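# Open the box lid past vertical and leave it

## Task

Swing the box's lid open until it is roughly upright or tipped further back, with the box still standing upright. At the start the lid's tab sits pushed down inside the wall with the thumb notch. Finish by releasing the box and pulling the grippers away; the lid must stay open on its own, since anything held in place only by the robot does not count.

## Robot and tools

Robot: two arms, left_arm and right_arm, each with six revolute joints and a parallel gripper. The names are just labels and do not refer to sides of any camera image.

World frame: every printed hand pose uses one scene frame. Its origin is on the table surface midway between the arms, +z is up, +x reaches out across the table, and left_arm stands on the +y side. A state line reads 'left_arm: ... | right_arm: ...' and gives end_effector_position in metres plus end_effector_quat_wxyz. That position is the point between the finger pads, roughly 1 cm short of the fingertips, and it can be somewhat wrong, more so when the arm is stretched far. In the gripper's own frame the fingers point along +z and separate along y.

execute_actions takes 'actions', a list holding one item or nothing, plus an optional 'pictures' boolean.
- Empty list ({"actions": []}): no command, just the current state, with pictures included.
- Move: {"rows": [[...]], "steps": n}, n from 6 to 15 (default 15), each step 1/30 s. Up to 15 rows; each row is used for one step and the final row repeats for the remaining steps.
- Wait: {"steps": n} with no rows, n up to 300; it returns once n steps have passed since the previous result, counting the time spent composing the reply.
Pictures arrive only for an empty list or when 'pictures' is true.

Each row is one flat list of 14 numbers covering both arms, even if one arm is idle: left_arm's waist, shoulder, elbow, wrist pitch, wrist yaw, wrist roll, gripper opening, then the same seven for right_arm. The six joint values are absolute target angles in radians, in the same form Joint positions shows; they are not offsets. Stated ranges per arm: waist -2.880 to 2.880, shoulder 0.000 to 3.142, elbow 0.000 to 3.019, wrist pitch -1.693 to 1.571, wrist yaw -1.571 to 1.571, wrist roll -2.094 to 2.094. True limits may differ by up to 0.019 rad either way. A target beyond a limit by over 0.019 rad, and further out than the current reading, makes the whole call refused, and nothing moves. Targets past the real end are clipped there, reported as 'joint sent to its limit' (possibly referring to an earlier action still running); no such line does not prove there is room left. The opening is an absolute value from -1 (closed) to +1 (fully open, pads 0.094 m apart).

Motion limits: the target fed to each joint is kept within a fixed distance of its measured angle: waist 0.264, shoulder 0.32, elbow 0.276, wrist pitch 0.33, wrist yaw 0.186, wrist roll 0.522 rad. If the targets would move the gripper more than 70 mm from where it is, all joints of that arm are pulled back proportionally. Distant goals therefore take several actions. Between calls the arms keep heading to the last row sent, until everything is nearly still or some step is HELD; then only a new action moves them on. Fingers still in motion finish their travel.

Timing: each result is produced 6 steps before the action ends; those last steps run while you prepare the next reply, and the next action starts after them. The simulation keeps running while you think and write.

Result lines: Joint positions and Joint velocities give, per arm, the six joints (rad, rad/s) then the pad gap (m, m/s). grip_measured is the measured opening on the command scale; each gripper may be offset by about 1 mm, constant within a scene. Away from the ends the fingers go to the point where grip_measured equals your command. To hold something, command about 0.03 below grip_measured for a firm grip, less for a lighter one. Pad force tops out near 50 to 62 N (lower on some grippers, and lower on parts under about 2 mm thick), with possible brief spikes on contact. 'joint command not followed' means a clearance check altered or blocked joint targets on some steps; the rest of the row still applied. HELD marks steps where all or part of your row was not sent. MOTOR HOT appears from 85 °C; at 100 °C that arm's motors and gripper let go and it drops (OVER-TEMPERATURE FAULT). Holding loads heats motors, even while idle.

zoom_image: {"camera": name, "region": [x0, y0, x1, y1]} gives a sharper crop of that camera's latest image, in pixels from the top-left, at most 504 by 504. Cameras: cam_head_left, cam_head_right, cam_high, cam_low (504x504) and cam_left_wrist, cam_right_wrist (616x616, fisheye). Calibration lists K, distortion and T_world_to_cam per camera; true poses may be a few degrees and millimetres off, and wrist camera poses follow the reported joints.

finished_scene: {"scene": number} closes the current scene irreversibly and grades it; the goal must be met and remain met. Replying without any tool call ends everything.

Cautions: the lid may be tugged or objects nudged now and then. Never knock or place anything off the table. Keep the arms from colliding or pressing on each other. Avoid drops, slips, slams, hard hits and heavy pushing on the box; the box must stay upright. Release and retract before finishing, checking that the lid stays open unsupported. Smooth, efficient motion is preferred.

Each tool is called after "Emit:" as a command line: name --argument value for each argument, lists and objects as JSON in quotes; but a table of rows of numbers goes row by row, as --pt "numbers of a row", without its own name.

## Session

Emit:
execute_actions --actions '[]'

Scene clock: 0.00 s of 4100.00 s.
left_arm: end_effector_position=(+0.2297, +0.6863, +0.1911) grip_measured=+1.000 end_effector_quat_wxyz=(+0.191, +0.124, +0.966, -0.122) | right_arm: end_effector_position=(+0.0126, -0.5595, +0.2995) grip_measured=+1.000 end_effector_quat_wxyz=(-0.251, +0.021, +0.933, -0.258)
Joint positions: left_arm=[ 1.5    1.757  1.566 -1.589  0.41   1.618  0.094] | right_arm=[-1.05   0.981  1.023 -1.395  0.71  -1.076  0.094]
Joint velocities: left_arm=[-0.005 -0.024 -0.007 -0.002  0.051  0.022  0.   ] | right_arm=[ 0.005  0.005  0.012 -0.012 -0.051  0.051  0.   ]
Motor temperatures (°C, as the motors report them): left_arm=[26 24 26 25 25 27] | right_arm=[26 26 26 25 26 27]

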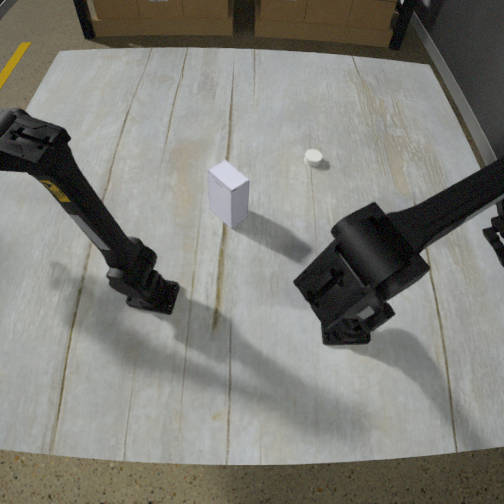

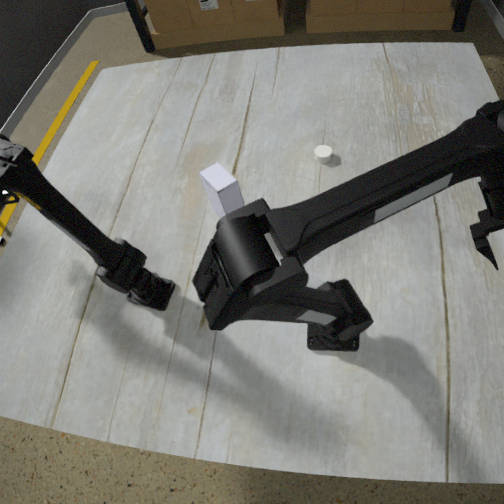

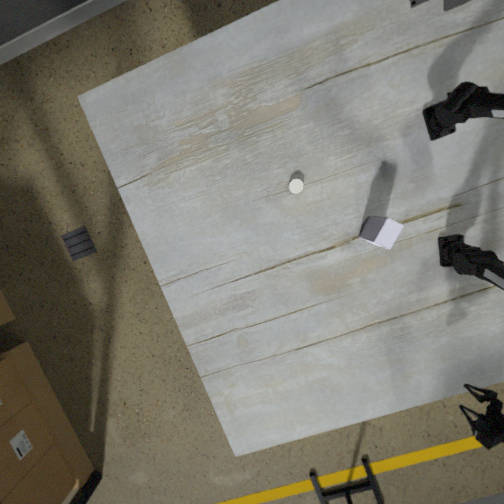

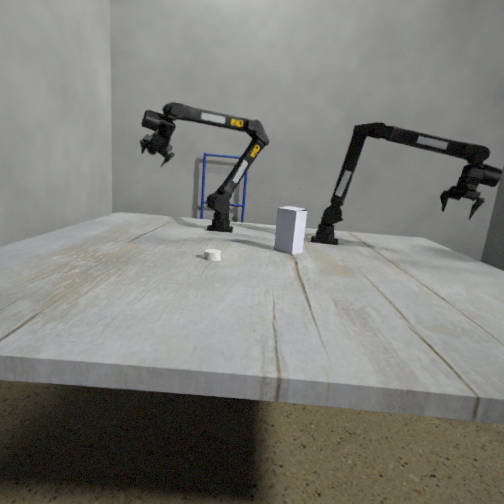

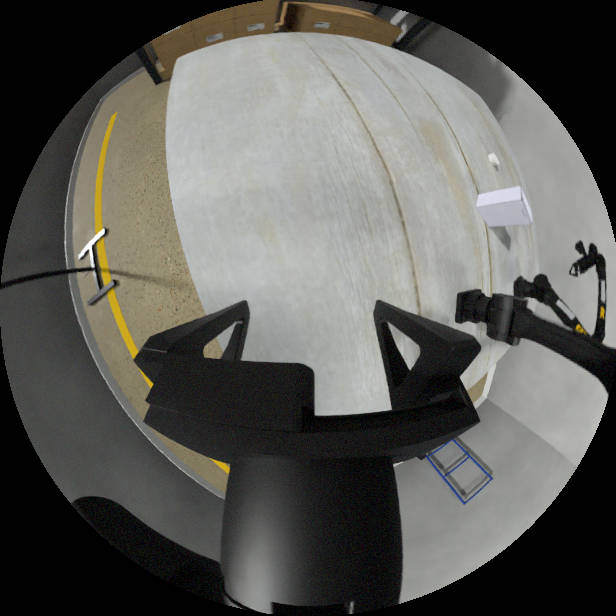

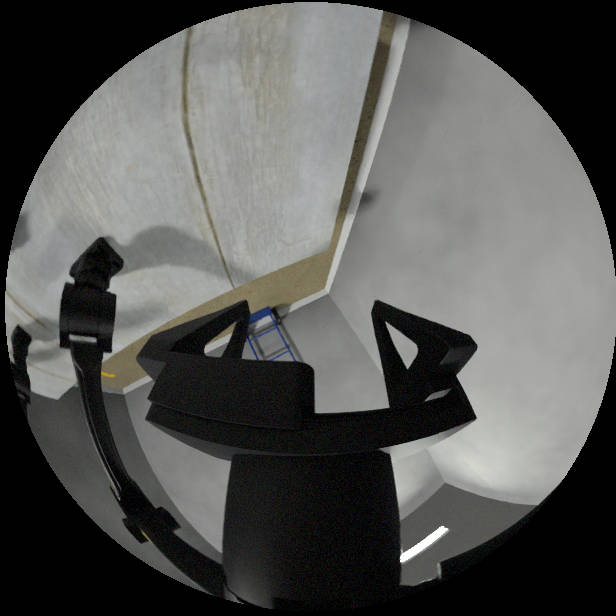

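Emit:
zoom_image --camera "cam_head_left" --region '[190,150,270,240]'

Emit:
zoom_image --camera "cam_low" --region '[260,195,330,265]'

Emit:
zoom_image --camera "cam_high" --region '[350,200,420,270]'

Emit:
execute_actions --actions '[{"rows":[[0.6,1.0,1.0,0,0,0,1,-0.3,1.0,1.0,0,0,0,1]]}]'

Emit:
execute_actions --actions '[{"steps":60}]' --pictures true

Region (190, 150, 270, 240) of cam_head_left's 504x504 image, scaled by 5.600, with more detail than that image has.

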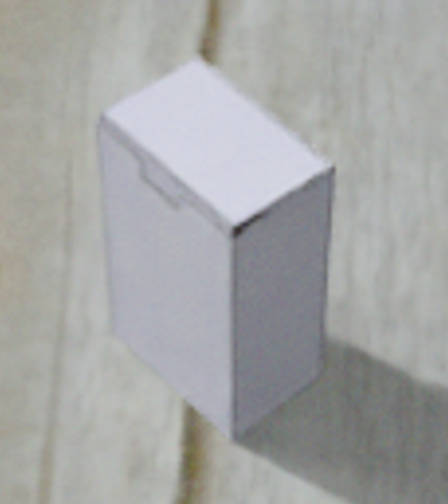

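Region (260, 195, 330, 265) of cam_low's 504x504 image, scaled by 7.200, with more detail than that image has.

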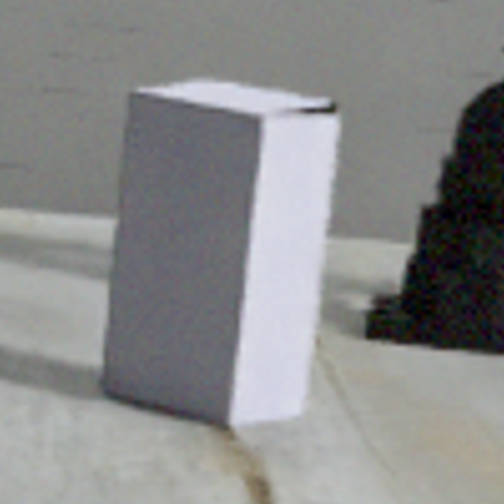

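Region (350, 200, 420, 270) of cam_high's 504x504 image, scaled by 7.200, with more detail than that image has.

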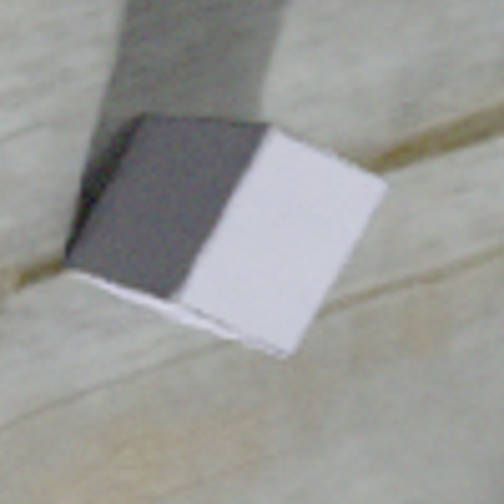

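Scene clock: 0.63 s of 4100.00 s.
left_arm: end_effector_position=(+0.2875, +0.5993, +0.1825) grip_measured=+1.000 end_effector_quat_wxyz=(+0.071, +0.087, +0.989, +0.097) | right_arm: end_effector_position=(+0.2728, -0.5216, +0.3132) grip_measured=+1.000 end_effector_quat_wxyz=(+0.233, +0.060, +0.929, -0.279)
Joint positions: left_arm=[ 1.176  1.37   1.121 -1.085  0.035  1.168  0.094] | right_arm=[-0.641  0.989  1.018 -0.878  0.208 -0.58   0.094]
Joint velocities: left_arm=[-1.578 -1.519 -1.033  1.468 -0.315 -1.443  0.   ] | right_arm=[ 1.529  0.034  0.007  1.707 -1.355  1.516  0.   ]
Motor temperatures (°C, as the motors report them): left_arm=[26 24 26 25 25 27] | right_arm=[26 26 26 25 26 27]
Steps of this call (steps 1 to 10: nothing new was sent; steps 11 to 19: the first 9 steps of this action). Readings (joint positions):
11: left_arm=[1.491 1.743 1.545 -1.553 0.366 1.579] | right_arm=[-1.039 0.980 1.021 -1.365 0.665 -1.029]
12: left_arm=[1.477 1.711 1.495 -1.487 0.310 1.528] | right_arm=[-1.006 0.978 1.018 -1.304 0.606 -0.970]
14: left_arm=[1.418 1.630 1.382 -1.372 0.199 1.427] | right_arm=[-0.909 0.982 1.018 -1.179 0.490 -0.855]
18: left_arm=[1.230 1.422 1.162 -1.136 0.047 1.217] | right_arm=[-0.694 0.988 1.018 -0.937 0.263 -0.633]
19: the state above

Scene clock: 2.63 s of 4100.00 s.
left_arm: end_effector_position=(+0.4988, +0.4318, +0.4918) grip_measured=+1.000 end_effector_quat_wxyz=(+0.692, -0.139, +0.692, +0.149) | right_arm: end_effector_position=(+0.4398, -0.3889, +0.4932) grip_measured=+1.000 end_effector_quat_wxyz=(+0.700, +0.093, +0.700, -0.104)
Joint positions: left_arm=[ 0.593  0.987  1.006 -0.015  0.002  0.014  0.094] | right_arm=[-0.293  0.99   1.012 -0.019 -0.002 -0.015  0.094]
Joint velocities: left_arm=[-0.005 -0.005 -0.012 -0.007 -0.037 -0.037  0.   ] | right_arm=[-0.005 -0.024 -0.007 -0.007  0.022  0.051  0.   ]
Motor temperatures (°C, as the motors report them): left_arm=[26 24 27 25 25 27] | right_arm=[26 26 26 25 26 27]
Kept back: nothing.
Steps of this call (steps 1 to 6: the last 6 steps of your previous action; steps 7 to 45: the robot went on to your last target; steps 46 to 60: nothing new was sent). Readings (joint positions):
1: left_arm=[1.123 1.319 1.092 -1.037 0.027 1.122] | right_arm=[-0.588 0.990 1.018 -0.821 0.153 -0.527]
2: left_arm=[1.072 1.271 1.071 -0.991 0.022 1.079] | right_arm=[-0.536 0.991 1.018 -0.763 0.106 -0.473]
4: left_arm=[0.973 1.182 1.046 -0.895 0.014 0.987] | right_arm=[-0.430 0.991 1.017 -0.630 0.041 -0.361]
8: left_arm=[0.767 1.051 1.030 -0.662 0.005 0.770] | right_arm=[-0.282 0.998 1.012 -0.226 -0.004 -0.161]
60: the state above
All arms were judged still, so your last target was given up. Only a new action makes them travel on or press farther. Fingers that are still opening or closing keep moving.
camera_calibration (this result's frames):
cam_left_wrist: T_world_to_cam=[[0.402625, -0.915139, -0.020323, 0.206096], [-0.543177, -0.220988, -0.810014, 0.771309], [0.736785, 0.337171, -0.586058, -0.103569], [0, 0, 0, 1]] pos_world=[0.412286, 0.393976, 0.568262]
cam_right_wrist: T_world_to_cam=[[-0.272399, -0.961064, 0.0464173, -0.282767], [-0.566319, 0.121141, -0.815234, 0.706806], [0.77787, -0.248356, -0.577268, -0.0262935], [0, 0, 0, 1]] pos_world=[0.343705, -0.363911, 0.57416]

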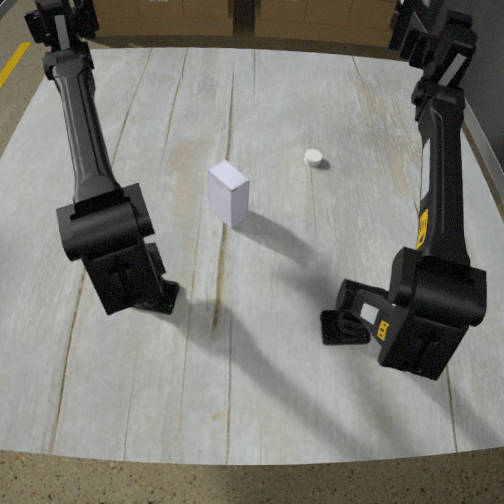

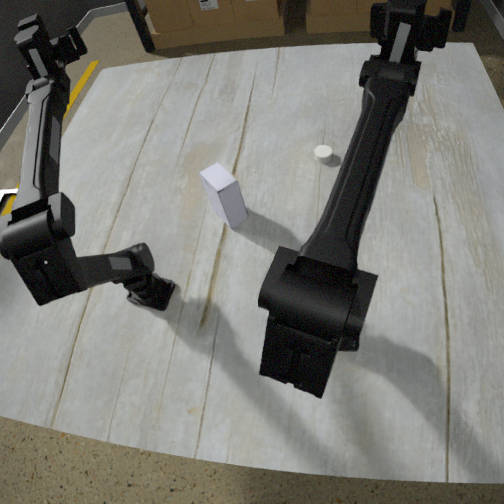

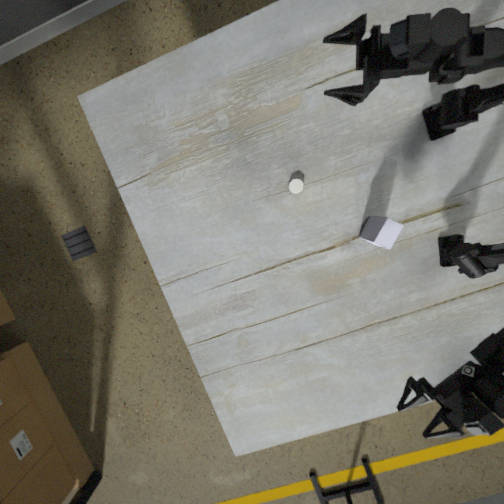

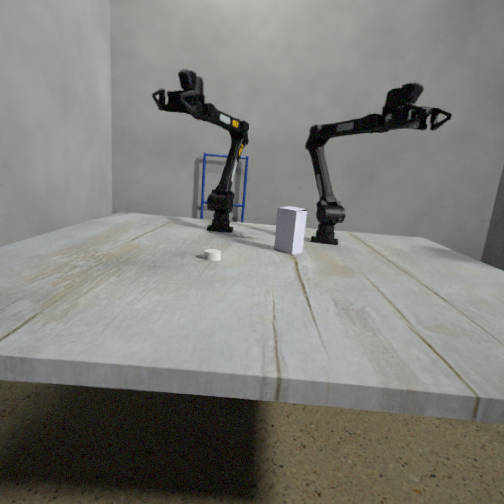

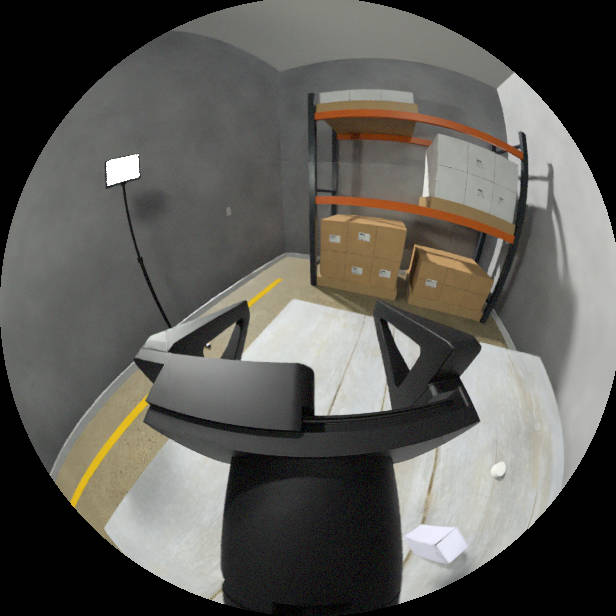

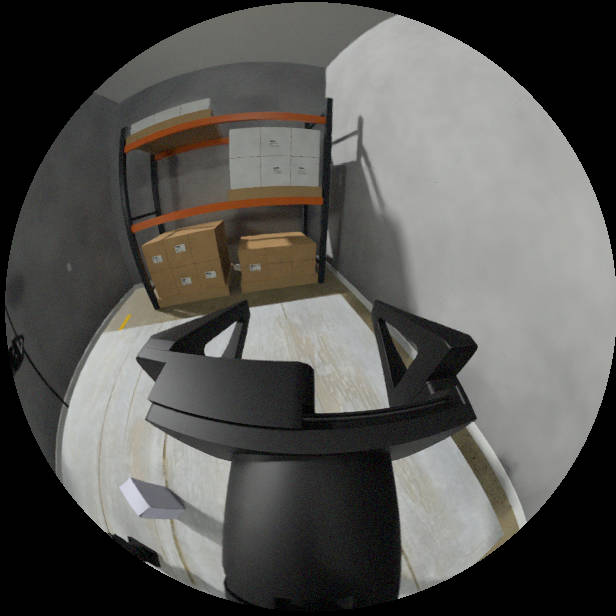

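Emit:
execute_actions --actions '[{"rows":[[0.6,1.0,1.0,-1.0,0,0,1,-0.3,1.0,0.4,0.6,0,0,1]]}]'

Emit:
execute_actions --actions '[{"steps":30}]'

Emit:
execute_actions --actions '[{"rows":[[0.6,0.5,0.5,-1.0,0,0,-1,-0.3,1.0,0.4,0.6,0.6,0,1]]}]'

Emit:
execute_actions --actions '[{"steps":30}]'

Scene clock: 3.23 s of 4100.00 s.
left_arm: end_effector_position=(+0.4176, +0.3963, +0.2973) grip_measured=+1.000 end_effector_quat_wxyz=(+0.329, -0.186, +0.923, +0.070) | right_arm: end_effector_position=(+0.4035, -0.3783, +0.3424) grip_measured=+1.000 end_effector_quat_wxyz=(+0.722, +0.090, +0.678, -0.108)
Joint positions: left_arm=[ 0.593  0.992  0.999 -0.892  0.002  0.014  0.094] | right_arm=[-0.293  0.978  0.558  0.485 -0.002 -0.015  0.094]
Joint velocities: left_arm=[-0.015  0.044 -0.203 -1.844 -0.022 -0.022  0.   ] | right_arm=[-0.005  0.073 -1.438  0.799 -0.037 -0.037  0.   ]
Motor temperatures (°C, as the motors report them): left_arm=[26 24 27 25 25 27] | right_arm=[26 26 26 25 26 27]
Steps of this call (steps 1 to 9: nothing new was sent; steps 10 to 18: the first 9 steps of this action). Readings (joint positions):
10: left_arm=[0.593 0.987 1.009 -0.072 0.002 0.014] | right_arm=[-0.293 0.989 0.989 0.029 -0.002 -0.015]
11: left_arm=[0.593 0.982 1.014 -0.177 0.002 0.014] | right_arm=[-0.293 0.981 0.944 0.117 -0.002 -0.015]
13: left_arm=[0.593 0.979 1.013 -0.389 0.002 0.014] | right_arm=[-0.293 0.971 0.833 0.267 -0.002 -0.015]
17: left_arm=[0.593 0.990 1.004 -0.815 0.002 0.014] | right_arm=[-0.293 0.975 0.610 0.459 -0.002 -0.015]
18: the state above

Scene clock: 4.23 s of 4100.00 s.
left_arm: end_effector_position=(+0.3978, +0.3876, +0.2757) grip_measured=+1.000 end_effector_quat_wxyz=(+0.276, -0.190, +0.940, +0.059) | right_arm: end_effector_position=(+0.3761, -0.3703, +0.2527) grip_measured=+1.000 end_effector_quat_wxyz=(+0.684, +0.096, +0.716, -0.102)
Joint positions: left_arm=[ 0.593  0.995  0.988 -0.991  0.002  0.014  0.094] | right_arm=[-0.293  1.006  0.382  0.58  -0.002 -0.015  0.094]
Joint velocities: left_arm=[-0.015 -0.015 -0.002 -0.002  0.007 -0.037  0.   ] | right_arm=[-0.015 -0.005 -0.007 -0.017 -0.066 -0.022  0.   ]
Motor temperatures (°C, as the motors report them): left_arm=[26 24 28 25 25 27] | right_arm=[26 26 26 25 26 27]
Kept back: nothing.
Steps of this call (steps 1 to 6: the last 6 steps of your previous action; steps 7 to 30: the robot went on to your last target). Readings (joint positions):
1: left_arm=[0.593 0.993 0.993 -0.939 0.002 0.014] | right_arm=[-0.293 0.982 0.505 0.514 -0.002 -0.015]
2: left_arm=[0.593 0.994 0.989 -0.967 0.002 0.014] | right_arm=[-0.293 0.986 0.458 0.538 -0.002 -0.015]
4: left_arm=[0.593 0.995 0.988 -0.988 0.002 0.014] | right_arm=[-0.293 0.998 0.397 0.552 -0.002 -0.015]
8: left_arm=[0.593 0.995 0.988 -0.991 0.002 0.014] | right_arm=[-0.293 1.007 0.382 0.569 -0.002 -0.015]
30: the state above
All arms were judged still, so your last target was given up. Only a new action makes them travel on or press farther. Fingers that are still opening or closing keep moving.

Scene clock: 4.53 s of 4100.00 s.
left_arm: end_effector_position=(+0.2628, +0.3285, +0.1750) grip_measured=-0.983 end_effector_quat_wxyz=(+0.286, -0.189, +0.937, +0.061) | right_arm: end_effector_position=(+0.3201, -0.4561, +0.2541) grip_measured=+1.000 end_effector_quat_wxyz=(+0.622, +0.294, +0.657, -0.308)
Joint positions: left_arm=[ 0.593  0.496  0.518 -1.     0.002  0.014  0.001] | right_arm=[-0.296  1.006  0.382  0.58   0.595 -0.015  0.094]
Joint velocities: left_arm=[-0.005 -1.206 -0.921 -0.291 -0.051 -0.037 -0.011] | right_arm=[ 0.005 -0.005  0.002  0.002  0.037  0.066  0.   ]
Motor temperatures (°C, as the motors report them): left_arm=[26 24 28 25 25 27] | right_arm=[26 26 27 25 26 27]
Steps of this call (steps 1 to 9: the first 9 steps of this action). Readings (joint positions):
1: left_arm=[0.593 0.980 0.968 -0.982 0.002 0.014] | right_arm=[-0.290 1.006 0.382 0.580 0.081 -0.015]
2: left_arm=[0.593 0.943 0.922 -0.972 0.002 0.014] | right_arm=[-0.290 1.006 0.382 0.580 0.185 -0.015]
4: left_arm=[0.593 0.828 0.799 -0.974 0.002 0.014] | right_arm=[-0.292 1.006 0.382 0.580 0.386 -0.015]
8: left_arm=[0.593 0.546 0.557 -0.990 0.002 0.014] | right_arm=[-0.296 1.006 0.382 0.580 0.592 -0.015]
9: the state above

Scene clock: 5.53 s of 4100.00 s.
left_arm: end_effector_position=(+0.2551, +0.3252, +0.1564) grip_measured=-0.989 end_effector_quat_wxyz=(+0.266, -0.190, +0.943, +0.057) | right_arm: end_effector_position=(+0.3199, -0.4563, +0.2541) grip_measured=+1.000 end_effector_quat_wxyz=(+0.622, +0.295, +0.657, -0.309)
Joint positions: left_arm=[ 0.593  0.497  0.484 -1.008  0.002  0.014  0.001] | right_arm=[-0.296  1.006  0.382  0.58   0.597 -0.015  0.094]
Joint velocities: left_arm=[-0.005 -0.015  0.007  0.022 -0.007 -0.022  0.001] | right_arm=[-0.005 -0.015 -0.022 -0.022 -0.037 -0.022  0.   ]
Motor temperatures (°C, as the motors report them): left_arm=[26 24 28 25 25 27] | right_arm=[26 26 27 25 26 27]
Kept back: nothing.
Steps of this call (steps 1 to 6: the last 6 steps of your previous action; steps 7 to 30: the robot went on to your last target). Readings (joint positions):
1: left_arm=[0.593 0.467 0.495 -1.007 0.002 0.014] | right_arm=[-0.296 1.006 0.382 0.580 0.596 -0.015]
2: left_arm=[0.593 0.459 0.486 -1.010 0.002 0.014] | right_arm=[-0.296 1.006 0.382 0.580 0.597 -0.015]
4: left_arm=[0.593 0.469 0.484 -1.009 0.002 0.014] | right_arm=[-0.296 1.006 0.382 0.580 0.597 -0.015]
8: left_arm=[0.593 0.495 0.484 -1.008 0.002 0.014] | right_arm=[-0.296 1.006 0.382 0.580 0.597 -0.015]
30: the state above
All arms were judged still, so your last target was given up. Only a new action makes them travel on or press farther. Fingers that are still opening or closing keep moving.

Emit:
execute_actions --actions '[{"rows":[[0.6,0.5,0.5,-1.0,0,0,-1,0,1.0,0.03,0.58,-0.14,0,1]]}]'

Emit:
execute_actions --actions '[{"rows":[[0.6,0.5,0.5,-1.0,0,0,-1,0.6,1.0,0.03,0.58,-0.14,0,1]]}]'

Emit:
execute_actions --actions '[{"steps":25}]' --pictures true

Scene clock: 6.90 s of 4100.00 s.
left_arm: end_effector_position=(+0.2551, +0.3252, +0.1564) grip_measured=-0.989 end_effector_quat_wxyz=(+0.266, -0.190, +0.943, +0.057) | right_arm: end_effector_position=(+0.3049, -0.2783, +0.1110) grip_measured=+1.000 end_effector_quat_wxyz=(+0.586, +0.036, +0.808, -0.054)
Joint positions: left_arm=[ 0.593  0.497  0.484 -1.008  0.002  0.014  0.001] | right_arm=[-0.043  0.998  0.1    0.584  0.099 -0.015  0.094]
Joint velocities: left_arm=[-0.024 -0.005 -0.007 -0.017  0.022  0.051 -0.   ] | right_arm=[ 0.718 -0.005 -1.028 -0.022 -2.674 -0.007  0.   ]
Motor temperatures (°C, as the motors report them): left_arm=[26 24 29 25 25 27] | right_arm=[26 26 27 25 26 27]
Steps of this call (steps 1 to 32: nothing new was sent; steps 33 to 41: the first 9 steps of this action). Readings (joint positions):
33: left_arm=[0.593 0.497 0.484 -1.008 0.002 0.014] | right_arm=[-0.290 1.005 0.372 0.582 0.566 -0.015]
34: left_arm=[0.593 0.497 0.484 -1.008 0.002 0.014] | right_arm=[-0.266 1.001 0.352 0.584 0.525 -0.015]
36: left_arm=[0.593 0.497 0.484 -1.008 0.002 0.014] | right_arm=[-0.198 0.998 0.289 0.584 0.442 -0.015]
40: left_arm=[0.593 0.497 0.484 -1.008 0.002 0.014] | right_arm=[-0.069 0.998 0.137 0.584 0.198 -0.015]
41: the state above

Scene clock: 7.40 s of 4100.00 s.
left_arm: end_effector_position=(+0.2551, +0.3252, +0.1564) grip_measured=-0.989 end_effector_quat_wxyz=(+0.266, -0.190, +0.943, +0.057) | right_arm: end_effector_position=(+0.1984, -0.0469, +0.0732) grip_measured=+1.000 end_effector_quat_wxyz=(+0.507, -0.300, +0.776, +0.225)
Joint positions: left_arm=[ 0.593  0.497  0.484 -1.008  0.002  0.014  0.001] | right_arm=[ 0.617  0.998  0.018  0.58  -0.146 -0.012  0.094]
Joint velocities: left_arm=[-0.005  0.015  0.002 -0.007 -0.022  0.022  0.   ] | right_arm=[ 0.249  0.005 -0.012  0.012 -0.037 -0.007  0.   ]
Motor temperatures (°C, as the motors report them): left_arm=[26 24 29 25 25 27] | right_arm=[26 26 27 25 26 27]
Steps of this call (steps 1 to 6: the last 6 steps of your previous action; steps 7 to 15: the first 9 steps of this action). Readings (joint positions):
7: left_arm=[0.593 0.497 0.484 -1.008 0.002 0.014] | right_arm=[0.029 0.998 0.017 0.580 -0.126 -0.012]
8: left_arm=[0.593 0.497 0.484 -1.008 0.002 0.014] | right_arm=[0.102 0.998 0.017 0.580 -0.126 -0.012]
10: left_arm=[0.593 0.497 0.484 -1.008 0.002 0.014] | right_arm=[0.289 0.998 0.018 0.580 -0.134 -0.012]
14: left_arm=[0.593 0.497 0.484 -1.008 0.002 0.014] | right_arm=[0.598 0.998 0.018 0.580 -0.146 -0.012]
15: the state above

Scene clock: 8.23 s of 4100.00 s.
left_arm: end_effector_position=(+0.2551, +0.3252, +0.1564) grip_measured=-0.989 end_effector_quat_wxyz=(+0.266, -0.190, +0.943, +0.057) | right_arm: end_effector_position=(+0.2004, -0.0493, +0.0732) grip_measured=+1.000 end_effector_quat_wxyz=(+0.508, -0.296, +0.778, +0.222)
Joint positions: left_arm=[ 0.593  0.497  0.484 -1.008  0.002  0.014  0.001] | right_arm=[ 0.609  0.998  0.018  0.58  -0.142 -0.012  0.094]
Joint velocities: left_arm=[-0.005 -0.005 -0.007  0.017 -0.051  0.051  0.   ] | right_arm=[ 0.024 -0.015  0.002  0.017 -0.022  0.022  0.   ]
Motor temperatures (°C, as the motors report them): left_arm=[26 24 29 25 25 27] | right_arm=[26 26 27 25 26 27]
Kept back: nothing.
Steps of this call (steps 1 to 6: the last 6 steps of your previous action; steps 7 to 15: the robot went on to your last target; steps 16 to 25: nothing new was sent). Readings (joint positions):
1: left_arm=[0.593 0.497 0.484 -1.008 0.002 0.014] | right_arm=[0.620 0.998 0.018 0.580 -0.146 -0.012]
2: left_arm=[0.593 0.497 0.484 -1.008 0.002 0.014] | right_arm=[0.617 0.998 0.018 0.580 -0.144 -0.012]
4: left_arm=[0.593 0.497 0.484 -1.008 0.002 0.014] | right_arm=[0.612 0.998 0.018 0.580 -0.143 -0.012]
8: left_arm=[0.593 0.497 0.484 -1.008 0.002 0.014] | right_arm=[0.609 0.998 0.018 0.580 -0.142 -0.012]
25: the state above
All arms were judged still, so your last target was given up. Only a new action makes them travel on or press farther. Fingers that are still opening or closing keep moving.
camera_calibration (this result's frames):
cam_left_wrist: T_world_to_cam=[[0.38592, -0.922452, -0.0121292, 0.205123], [-0.919232, -0.385618, 0.0794469, 0.354078], [-0.0779632, -0.0195106, -0.996765, 0.303408], [0, 0, 0, 1]] pos_world=[0.269973, 0.331675, 0.276784]
cam_right_wrist: T_world_to_cam=[[0.69747, -0.716403, -0.0174002, -0.179799], [-0.614733, -0.585655, -0.52831, 0.141577], [0.368292, 0.379177, -0.848873, 0.134716], [0, 0, 0, 1]] pos_world=[0.162821, -0.0969743, 0.186025]

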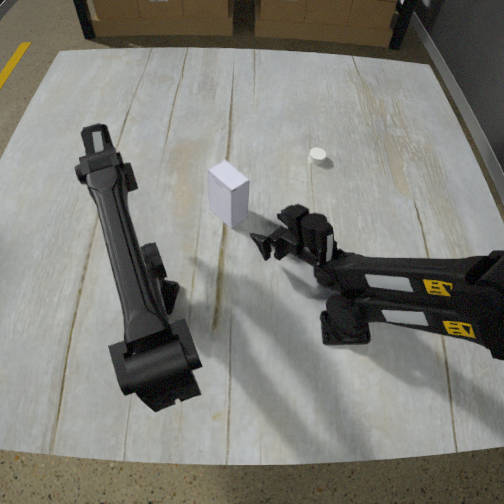

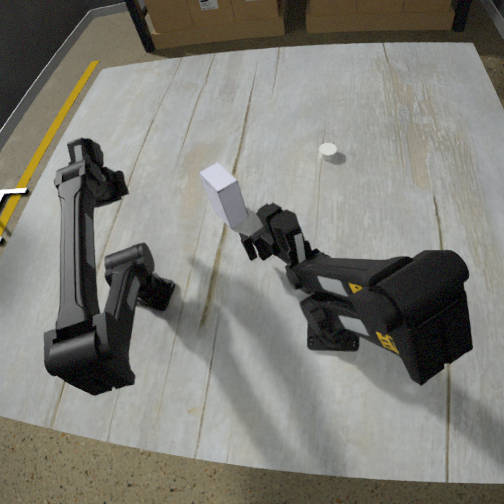

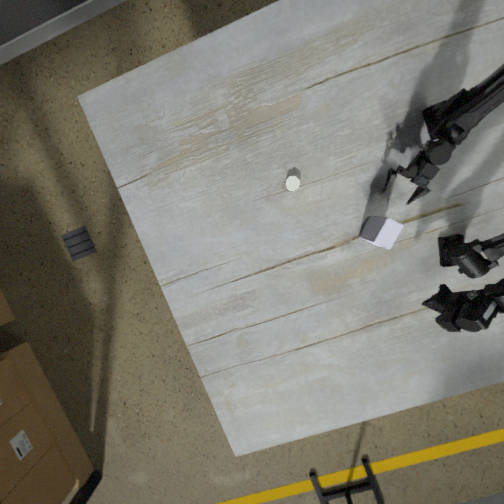

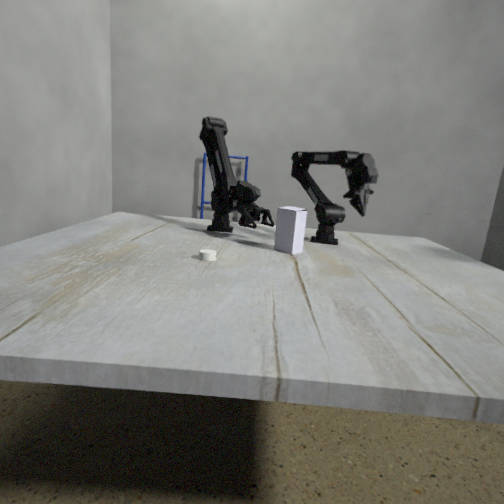

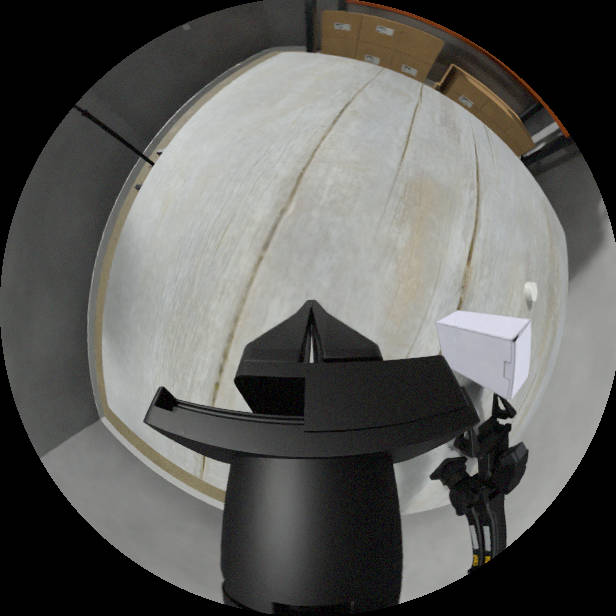

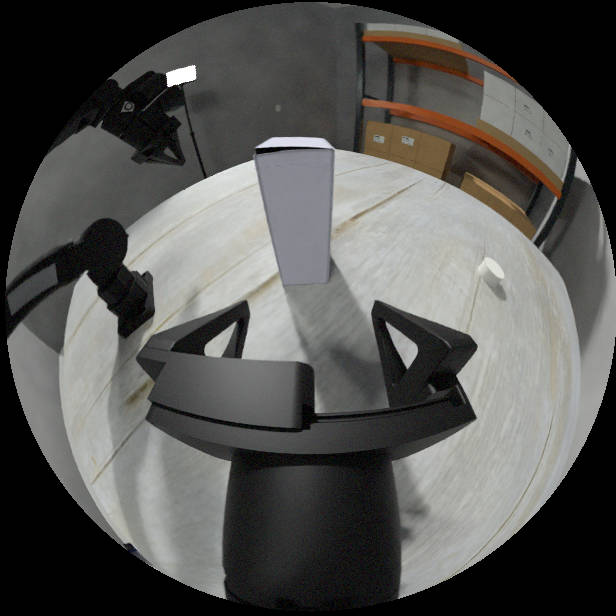

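Emit:
execute_actions --actions '[{"rows":[[0.6,0.5,0.5,-1.0,0,0,-1,0.66,1.26,0.16,0.73,-0.11,0.04,1]],"steps":10}]'

Emit:
execute_actions --actions '[{"rows":[[0.6,0.5,0.5,-1.0,0,0,-1,0.675,1.435,0.315,0.74,-0.1,0.04,1]]}]'

Emit:
execute_actions --actions '[{"steps":15}]' --pictures true

Scene clock: 8.80 s of 4100.00 s.
left_arm: end_effector_position=(+0.2551, +0.3252, +0.1564) grip_measured=-0.989 end_effector_quat_wxyz=(+0.266, -0.190, +0.943, +0.057) | right_arm: end_effector_position=(+0.2194, -0.0267, +0.0644) grip_measured=+1.000 end_effector_quat_wxyz=(+0.496, -0.296, +0.786, +0.222)
Joint positions: left_arm=[ 0.593  0.497  0.484 -1.008  0.002  0.014  0.001] | right_arm=[ 0.645  1.205  0.09   0.69  -0.114  0.009  0.094]
Joint velocities: left_arm=[-0.005 -0.005  0.002 -0.012 -0.022  0.022 -0.001] | right_arm=[0.22  1.656 0.833 0.32  0.037 0.154 0.   ]
Motor temperatures (°C, as the motors report them): left_arm=[26 24 29 25 25 27] | right_arm=[26 26 27 25 26 27]
Steps of this call (steps 1 to 13: nothing new was sent; steps 14 to 17: the first 4 steps of this action). Readings (joint positions):
14: left_arm=[0.593 0.497 0.484 -1.008 0.002 0.014] | right_arm=[0.614 1.018 0.022 0.605 -0.127 -0.006]
15: left_arm=[0.593 0.497 0.484 -1.008 0.002 0.014] | right_arm=[0.625 1.075 0.036 0.647 -0.117 0.000]
17: the state above

Scene clock: 9.30 s of 4100.00 s.
left_arm: end_effector_position=(+0.2551, +0.3252, +0.1564) grip_measured=-0.989 end_effector_quat_wxyz=(+0.266, -0.190, +0.943, +0.057) | right_arm: end_effector_position=(+0.2821, +0.0306, +0.0694) grip_measured=+1.000 end_effector_quat_wxyz=(+0.498, -0.295, +0.783, +0.228)
Joint positions: left_arm=[ 0.593  0.497  0.484 -1.008  0.002  0.014  0.001] | right_arm=[ 0.666  1.443  0.306  0.723 -0.103  0.024  0.094]
Joint velocities: left_arm=[-0.005  0.015 -0.012  0.007  0.051 -0.081  0.   ] | right_arm=[-0.015 -0.044 -0.002 -0.002  0.037 -0.022  0.   ]
Motor temperatures (°C, as the motors report them): left_arm=[26 24 30 25 25 27] | right_arm=[26 26 27 25 26 27]
Steps of this call (steps 1 to 6: the last 6 steps of your previous action; steps 7 to 15: the first 9 steps of this action). Readings (joint positions):
7: left_arm=[0.593 0.497 0.484 -1.008 0.002 0.014] | right_arm=[0.655 1.286 0.156 0.711 -0.108 0.021]
8: left_arm=[0.593 0.497 0.484 -1.008 0.002 0.014] | right_arm=[0.658 1.314 0.178 0.714 -0.105 0.022]
10: left_arm=[0.593 0.497 0.484 -1.008 0.002 0.014] | right_arm=[0.663 1.390 0.243 0.717 -0.103 0.023]
14: left_arm=[0.593 0.497 0.484 -1.008 0.002 0.014] | right_arm=[0.666 1.445 0.306 0.721 -0.103 0.023]
15: the state above

Scene clock: 9.80 s of 4100.00 s.
left_arm: end_effector_position=(+0.2551, +0.3252, +0.1564) grip_measured=-0.989 end_effector_quat_wxyz=(+0.266, -0.190, +0.943, +0.057) | right_arm: end_effector_position=(+0.2822, +0.0306, +0.0698) grip_measured=+1.000 end_effector_quat_wxyz=(+0.498, -0.295, +0.783, +0.228)
Joint positions: left_arm=[ 0.593  0.497  0.484 -1.008  0.002  0.014  0.001] | right_arm=[ 0.666  1.442  0.306  0.723 -0.103  0.024  0.094]
Joint velocities: left_arm=[-0.024  0.015  0.007 -0.007 -0.066 -0.022  0.   ] | right_arm=[-0.015  0.005  0.002 -0.002 -0.007 -0.051  0.   ]
Motor temperatures (°C, as the motors report them): left_arm=[26 24 30 25 25 27] | right_arm=[26 26 27 25 26 27]
Kept back: nothing.
Steps of this call (steps 1 to 6: the last 6 steps of your previous action; steps 7 to 15: the robot went on to your last target). Readings (joint positions):
1: left_arm=[0.593 0.497 0.484 -1.008 0.002 0.014] | right_arm=[0.666 1.443 0.306 0.723 -0.103 0.024]
2: left_arm=[0.593 0.497 0.484 -1.008 0.002 0.014] | right_arm=[0.666 1.443 0.306 0.723 -0.103 0.024]
4: left_arm=[0.593 0.497 0.484 -1.008 0.002 0.014] | right_arm=[0.666 1.442 0.306 0.723 -0.103 0.024]
8: left_arm=[0.593 0.497 0.484 -1.008 0.002 0.014] | right_arm=[0.666 1.442 0.306 0.723 -0.103 0.024]
15: the state above
All arms were judged still, so your last target was given up. Only a new action makes them travel on or press farther. Fingers that are still opening or closing keep moving.
camera_calibration (this result's frames):
cam_left_wrist: T_world_to_cam=[[0.38592, -0.922452, -0.0121292, 0.205123], [-0.919232, -0.385618, 0.0794469, 0.354078], [-0.0779632, -0.0195106, -0.996765, 0.303408], [0, 0, 0, 1]] pos_world=[0.269973, 0.331675, 0.276784]
cam_right_wrist: T_world_to_cam=[[0.701484, -0.711732, -0.0368481, -0.179535], [-0.623741, -0.588104, -0.514859, 0.23855], [0.344771, 0.384149, -0.856482, 0.0784584], [0, 0, 0, 1]] pos_world=[0.247684, -0.0176284, 0.183402]

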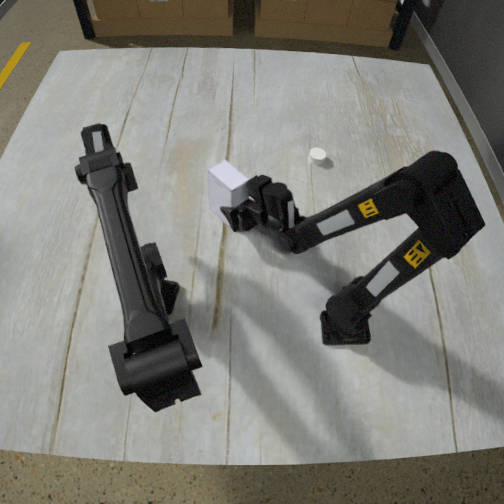

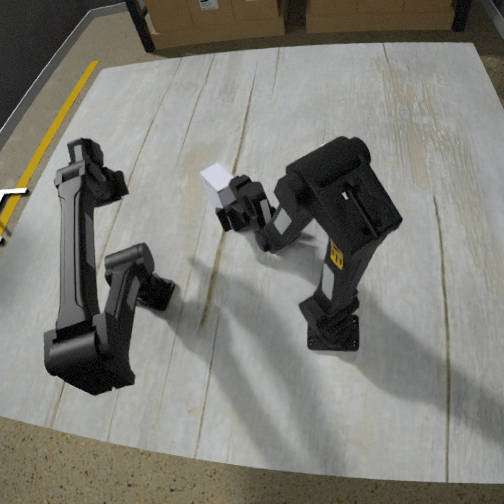

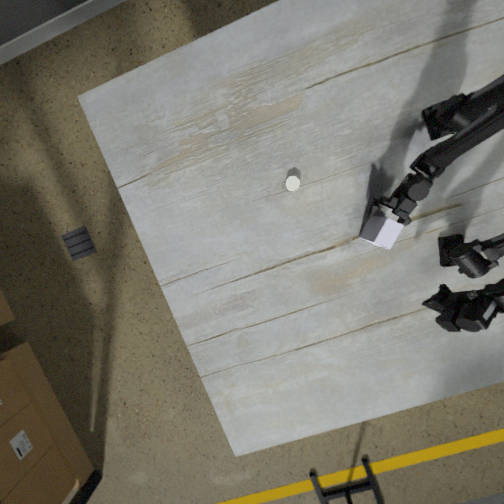

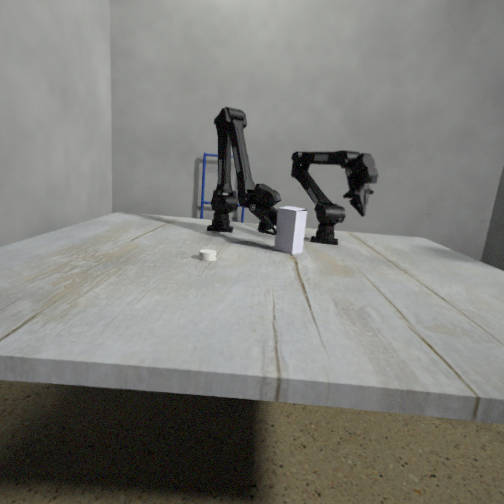

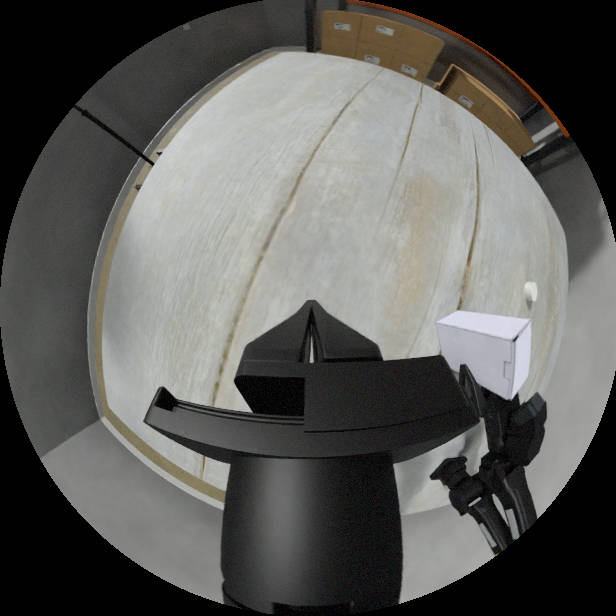

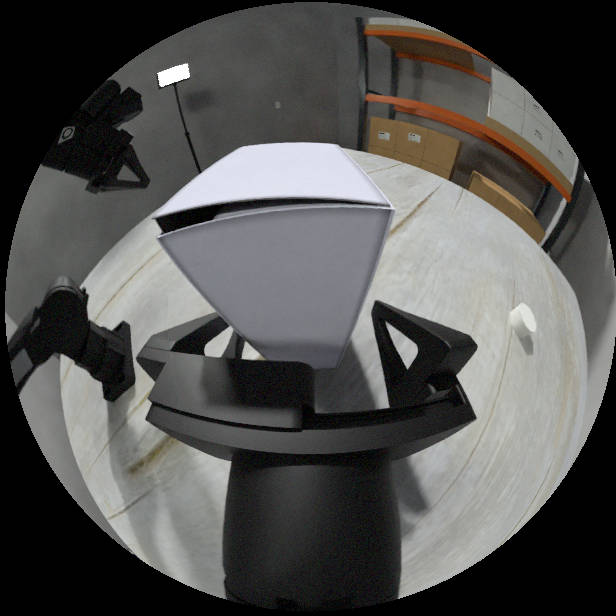

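Emit:
execute_actions --actions '[{"rows":[[0.3,0.2,0.2,-0.6,0,0,-1,0.675,1.435,0.315,0.74,-0.1,-0.07,0.6],[0.3,0.2,0.2,-0.6,0,0,-1,0.675,1.435,0.315,0.74,-0.1,-0.07,0.5],[0.3,0.2,0.2,-0.6,0,0,-1,0.675,1.435,0.315,0.74,-0.1,-0.07,0.4],[0.3,0.2,0.2,-0.6,0,0,-1,0.675,1.435,0.315,0.74,-0.1,-0.07,0.4],[0.3,0.2,0.2,-0.6,0,0,-1,0.675,1.435,0.315,0.74,-0.1,-0.07,0.25]]}]'

Emit:
execute_actions --actions '[{"steps":10}]'

Scene clock: 10.50 s of 4100.00 s.
left_arm: end_effector_position=(+0.2835, +0.2566, +0.1206) grip_measured=-0.989 end_effector_quat_wxyz=(+0.454, -0.040, +0.890, +0.024) | right_arm: end_effector_position=(+0.2823, +0.0306, +0.0699) grip_measured=+0.263 end_effector_quat_wxyz=(+0.506, -0.320, +0.773, +0.211)
Joint positions: left_arm=[ 0.282  0.178  0.179 -0.628  0.003  0.011  0.001] | right_arm=[ 0.666  1.442  0.306  0.723 -0.102 -0.041  0.059]
Joint velocities: left_arm=[ 0.132  0.142 -0.002  0.354  0.037 -0.007  0.   ] | right_arm=[-0.015 -0.005  0.002  0.007 -0.022 -0.007 -0.   ]
Motor temperatures (°C, as the motors report them): left_arm=[26 24 30 25 25 27] | right_arm=[26 26 27 25 26 28]
Steps of this call (steps 1 to 12: nothing new was sent; steps 13 to 21: the first 9 steps of this action). Readings (joint positions):
13: left_arm=[0.570 0.473 0.451 -0.942 -0.008 0.011] | right_arm=[0.666 1.442 0.306 0.723 -0.102 0.012]
14: left_arm=[0.505 0.410 0.383 -0.818 -0.009 0.011] | right_arm=[0.666 1.442 0.306 0.723 -0.102 -0.001]
16: left_arm=[0.356 0.255 0.249 -0.683 0.001 0.011] | right_arm=[0.666 1.442 0.306 0.723 -0.102 -0.020]
20: left_arm=[0.278 0.173 0.179 -0.639 0.003 0.011] | right_arm=[0.666 1.442 0.306 0.723 -0.102 -0.039]
21: the state above

Scene clock: 10.83 s of 4100.00 s.
left_arm: end_effector_position=(+0.2850, +0.2590, +0.1200) grip_measured=-0.989 end_effector_quat_wxyz=(+0.453, -0.044, +0.890, +0.027) | right_arm: end_effector_position=(+0.2824, +0.0306, +0.0702) grip_measured=+0.263 end_effector_quat_wxyz=(+0.507, -0.323, +0.771, +0.210)
Joint positions: left_arm=[ 0.291  0.192  0.179 -0.615  0.002  0.011  0.001] | right_arm=[ 0.666  1.442  0.306  0.724 -0.102 -0.049  0.059]
Joint velocities: left_arm=[-0.015 -0.005  0.002  0.012  0.007 -0.037 -0.   ] | right_arm=[ 0.005  0.005  0.012  0.002 -0.007  0.022 -0.001]
Motor temperatures (°C, as the motors report them): left_arm=[26 24 30 25 25 27] | right_arm=[26 26 27 25 26 28]
Kept back: nothing.
Steps of this call (steps 1 to 6: the last 6 steps of your previous action; steps 7 to 10: the robot went on to your last target). Readings (joint positions):
1: left_arm=[0.286 0.183 0.179 -0.620 0.002 0.011] | right_arm=[0.666 1.442 0.306 0.724 -0.102 -0.043]
2: left_arm=[0.288 0.187 0.179 -0.618 0.002 0.011] | right_arm=[0.666 1.442 0.306 0.724 -0.102 -0.044]
4: left_arm=[0.291 0.192 0.179 -0.616 0.002 0.011] | right_arm=[0.666 1.442 0.306 0.724 -0.102 -0.046]
8: left_arm=[0.291 0.192 0.179 -0.615 0.002 0.011] | right_arm=[0.666 1.442 0.306 0.724 -0.102 -0.048]
10: the state above


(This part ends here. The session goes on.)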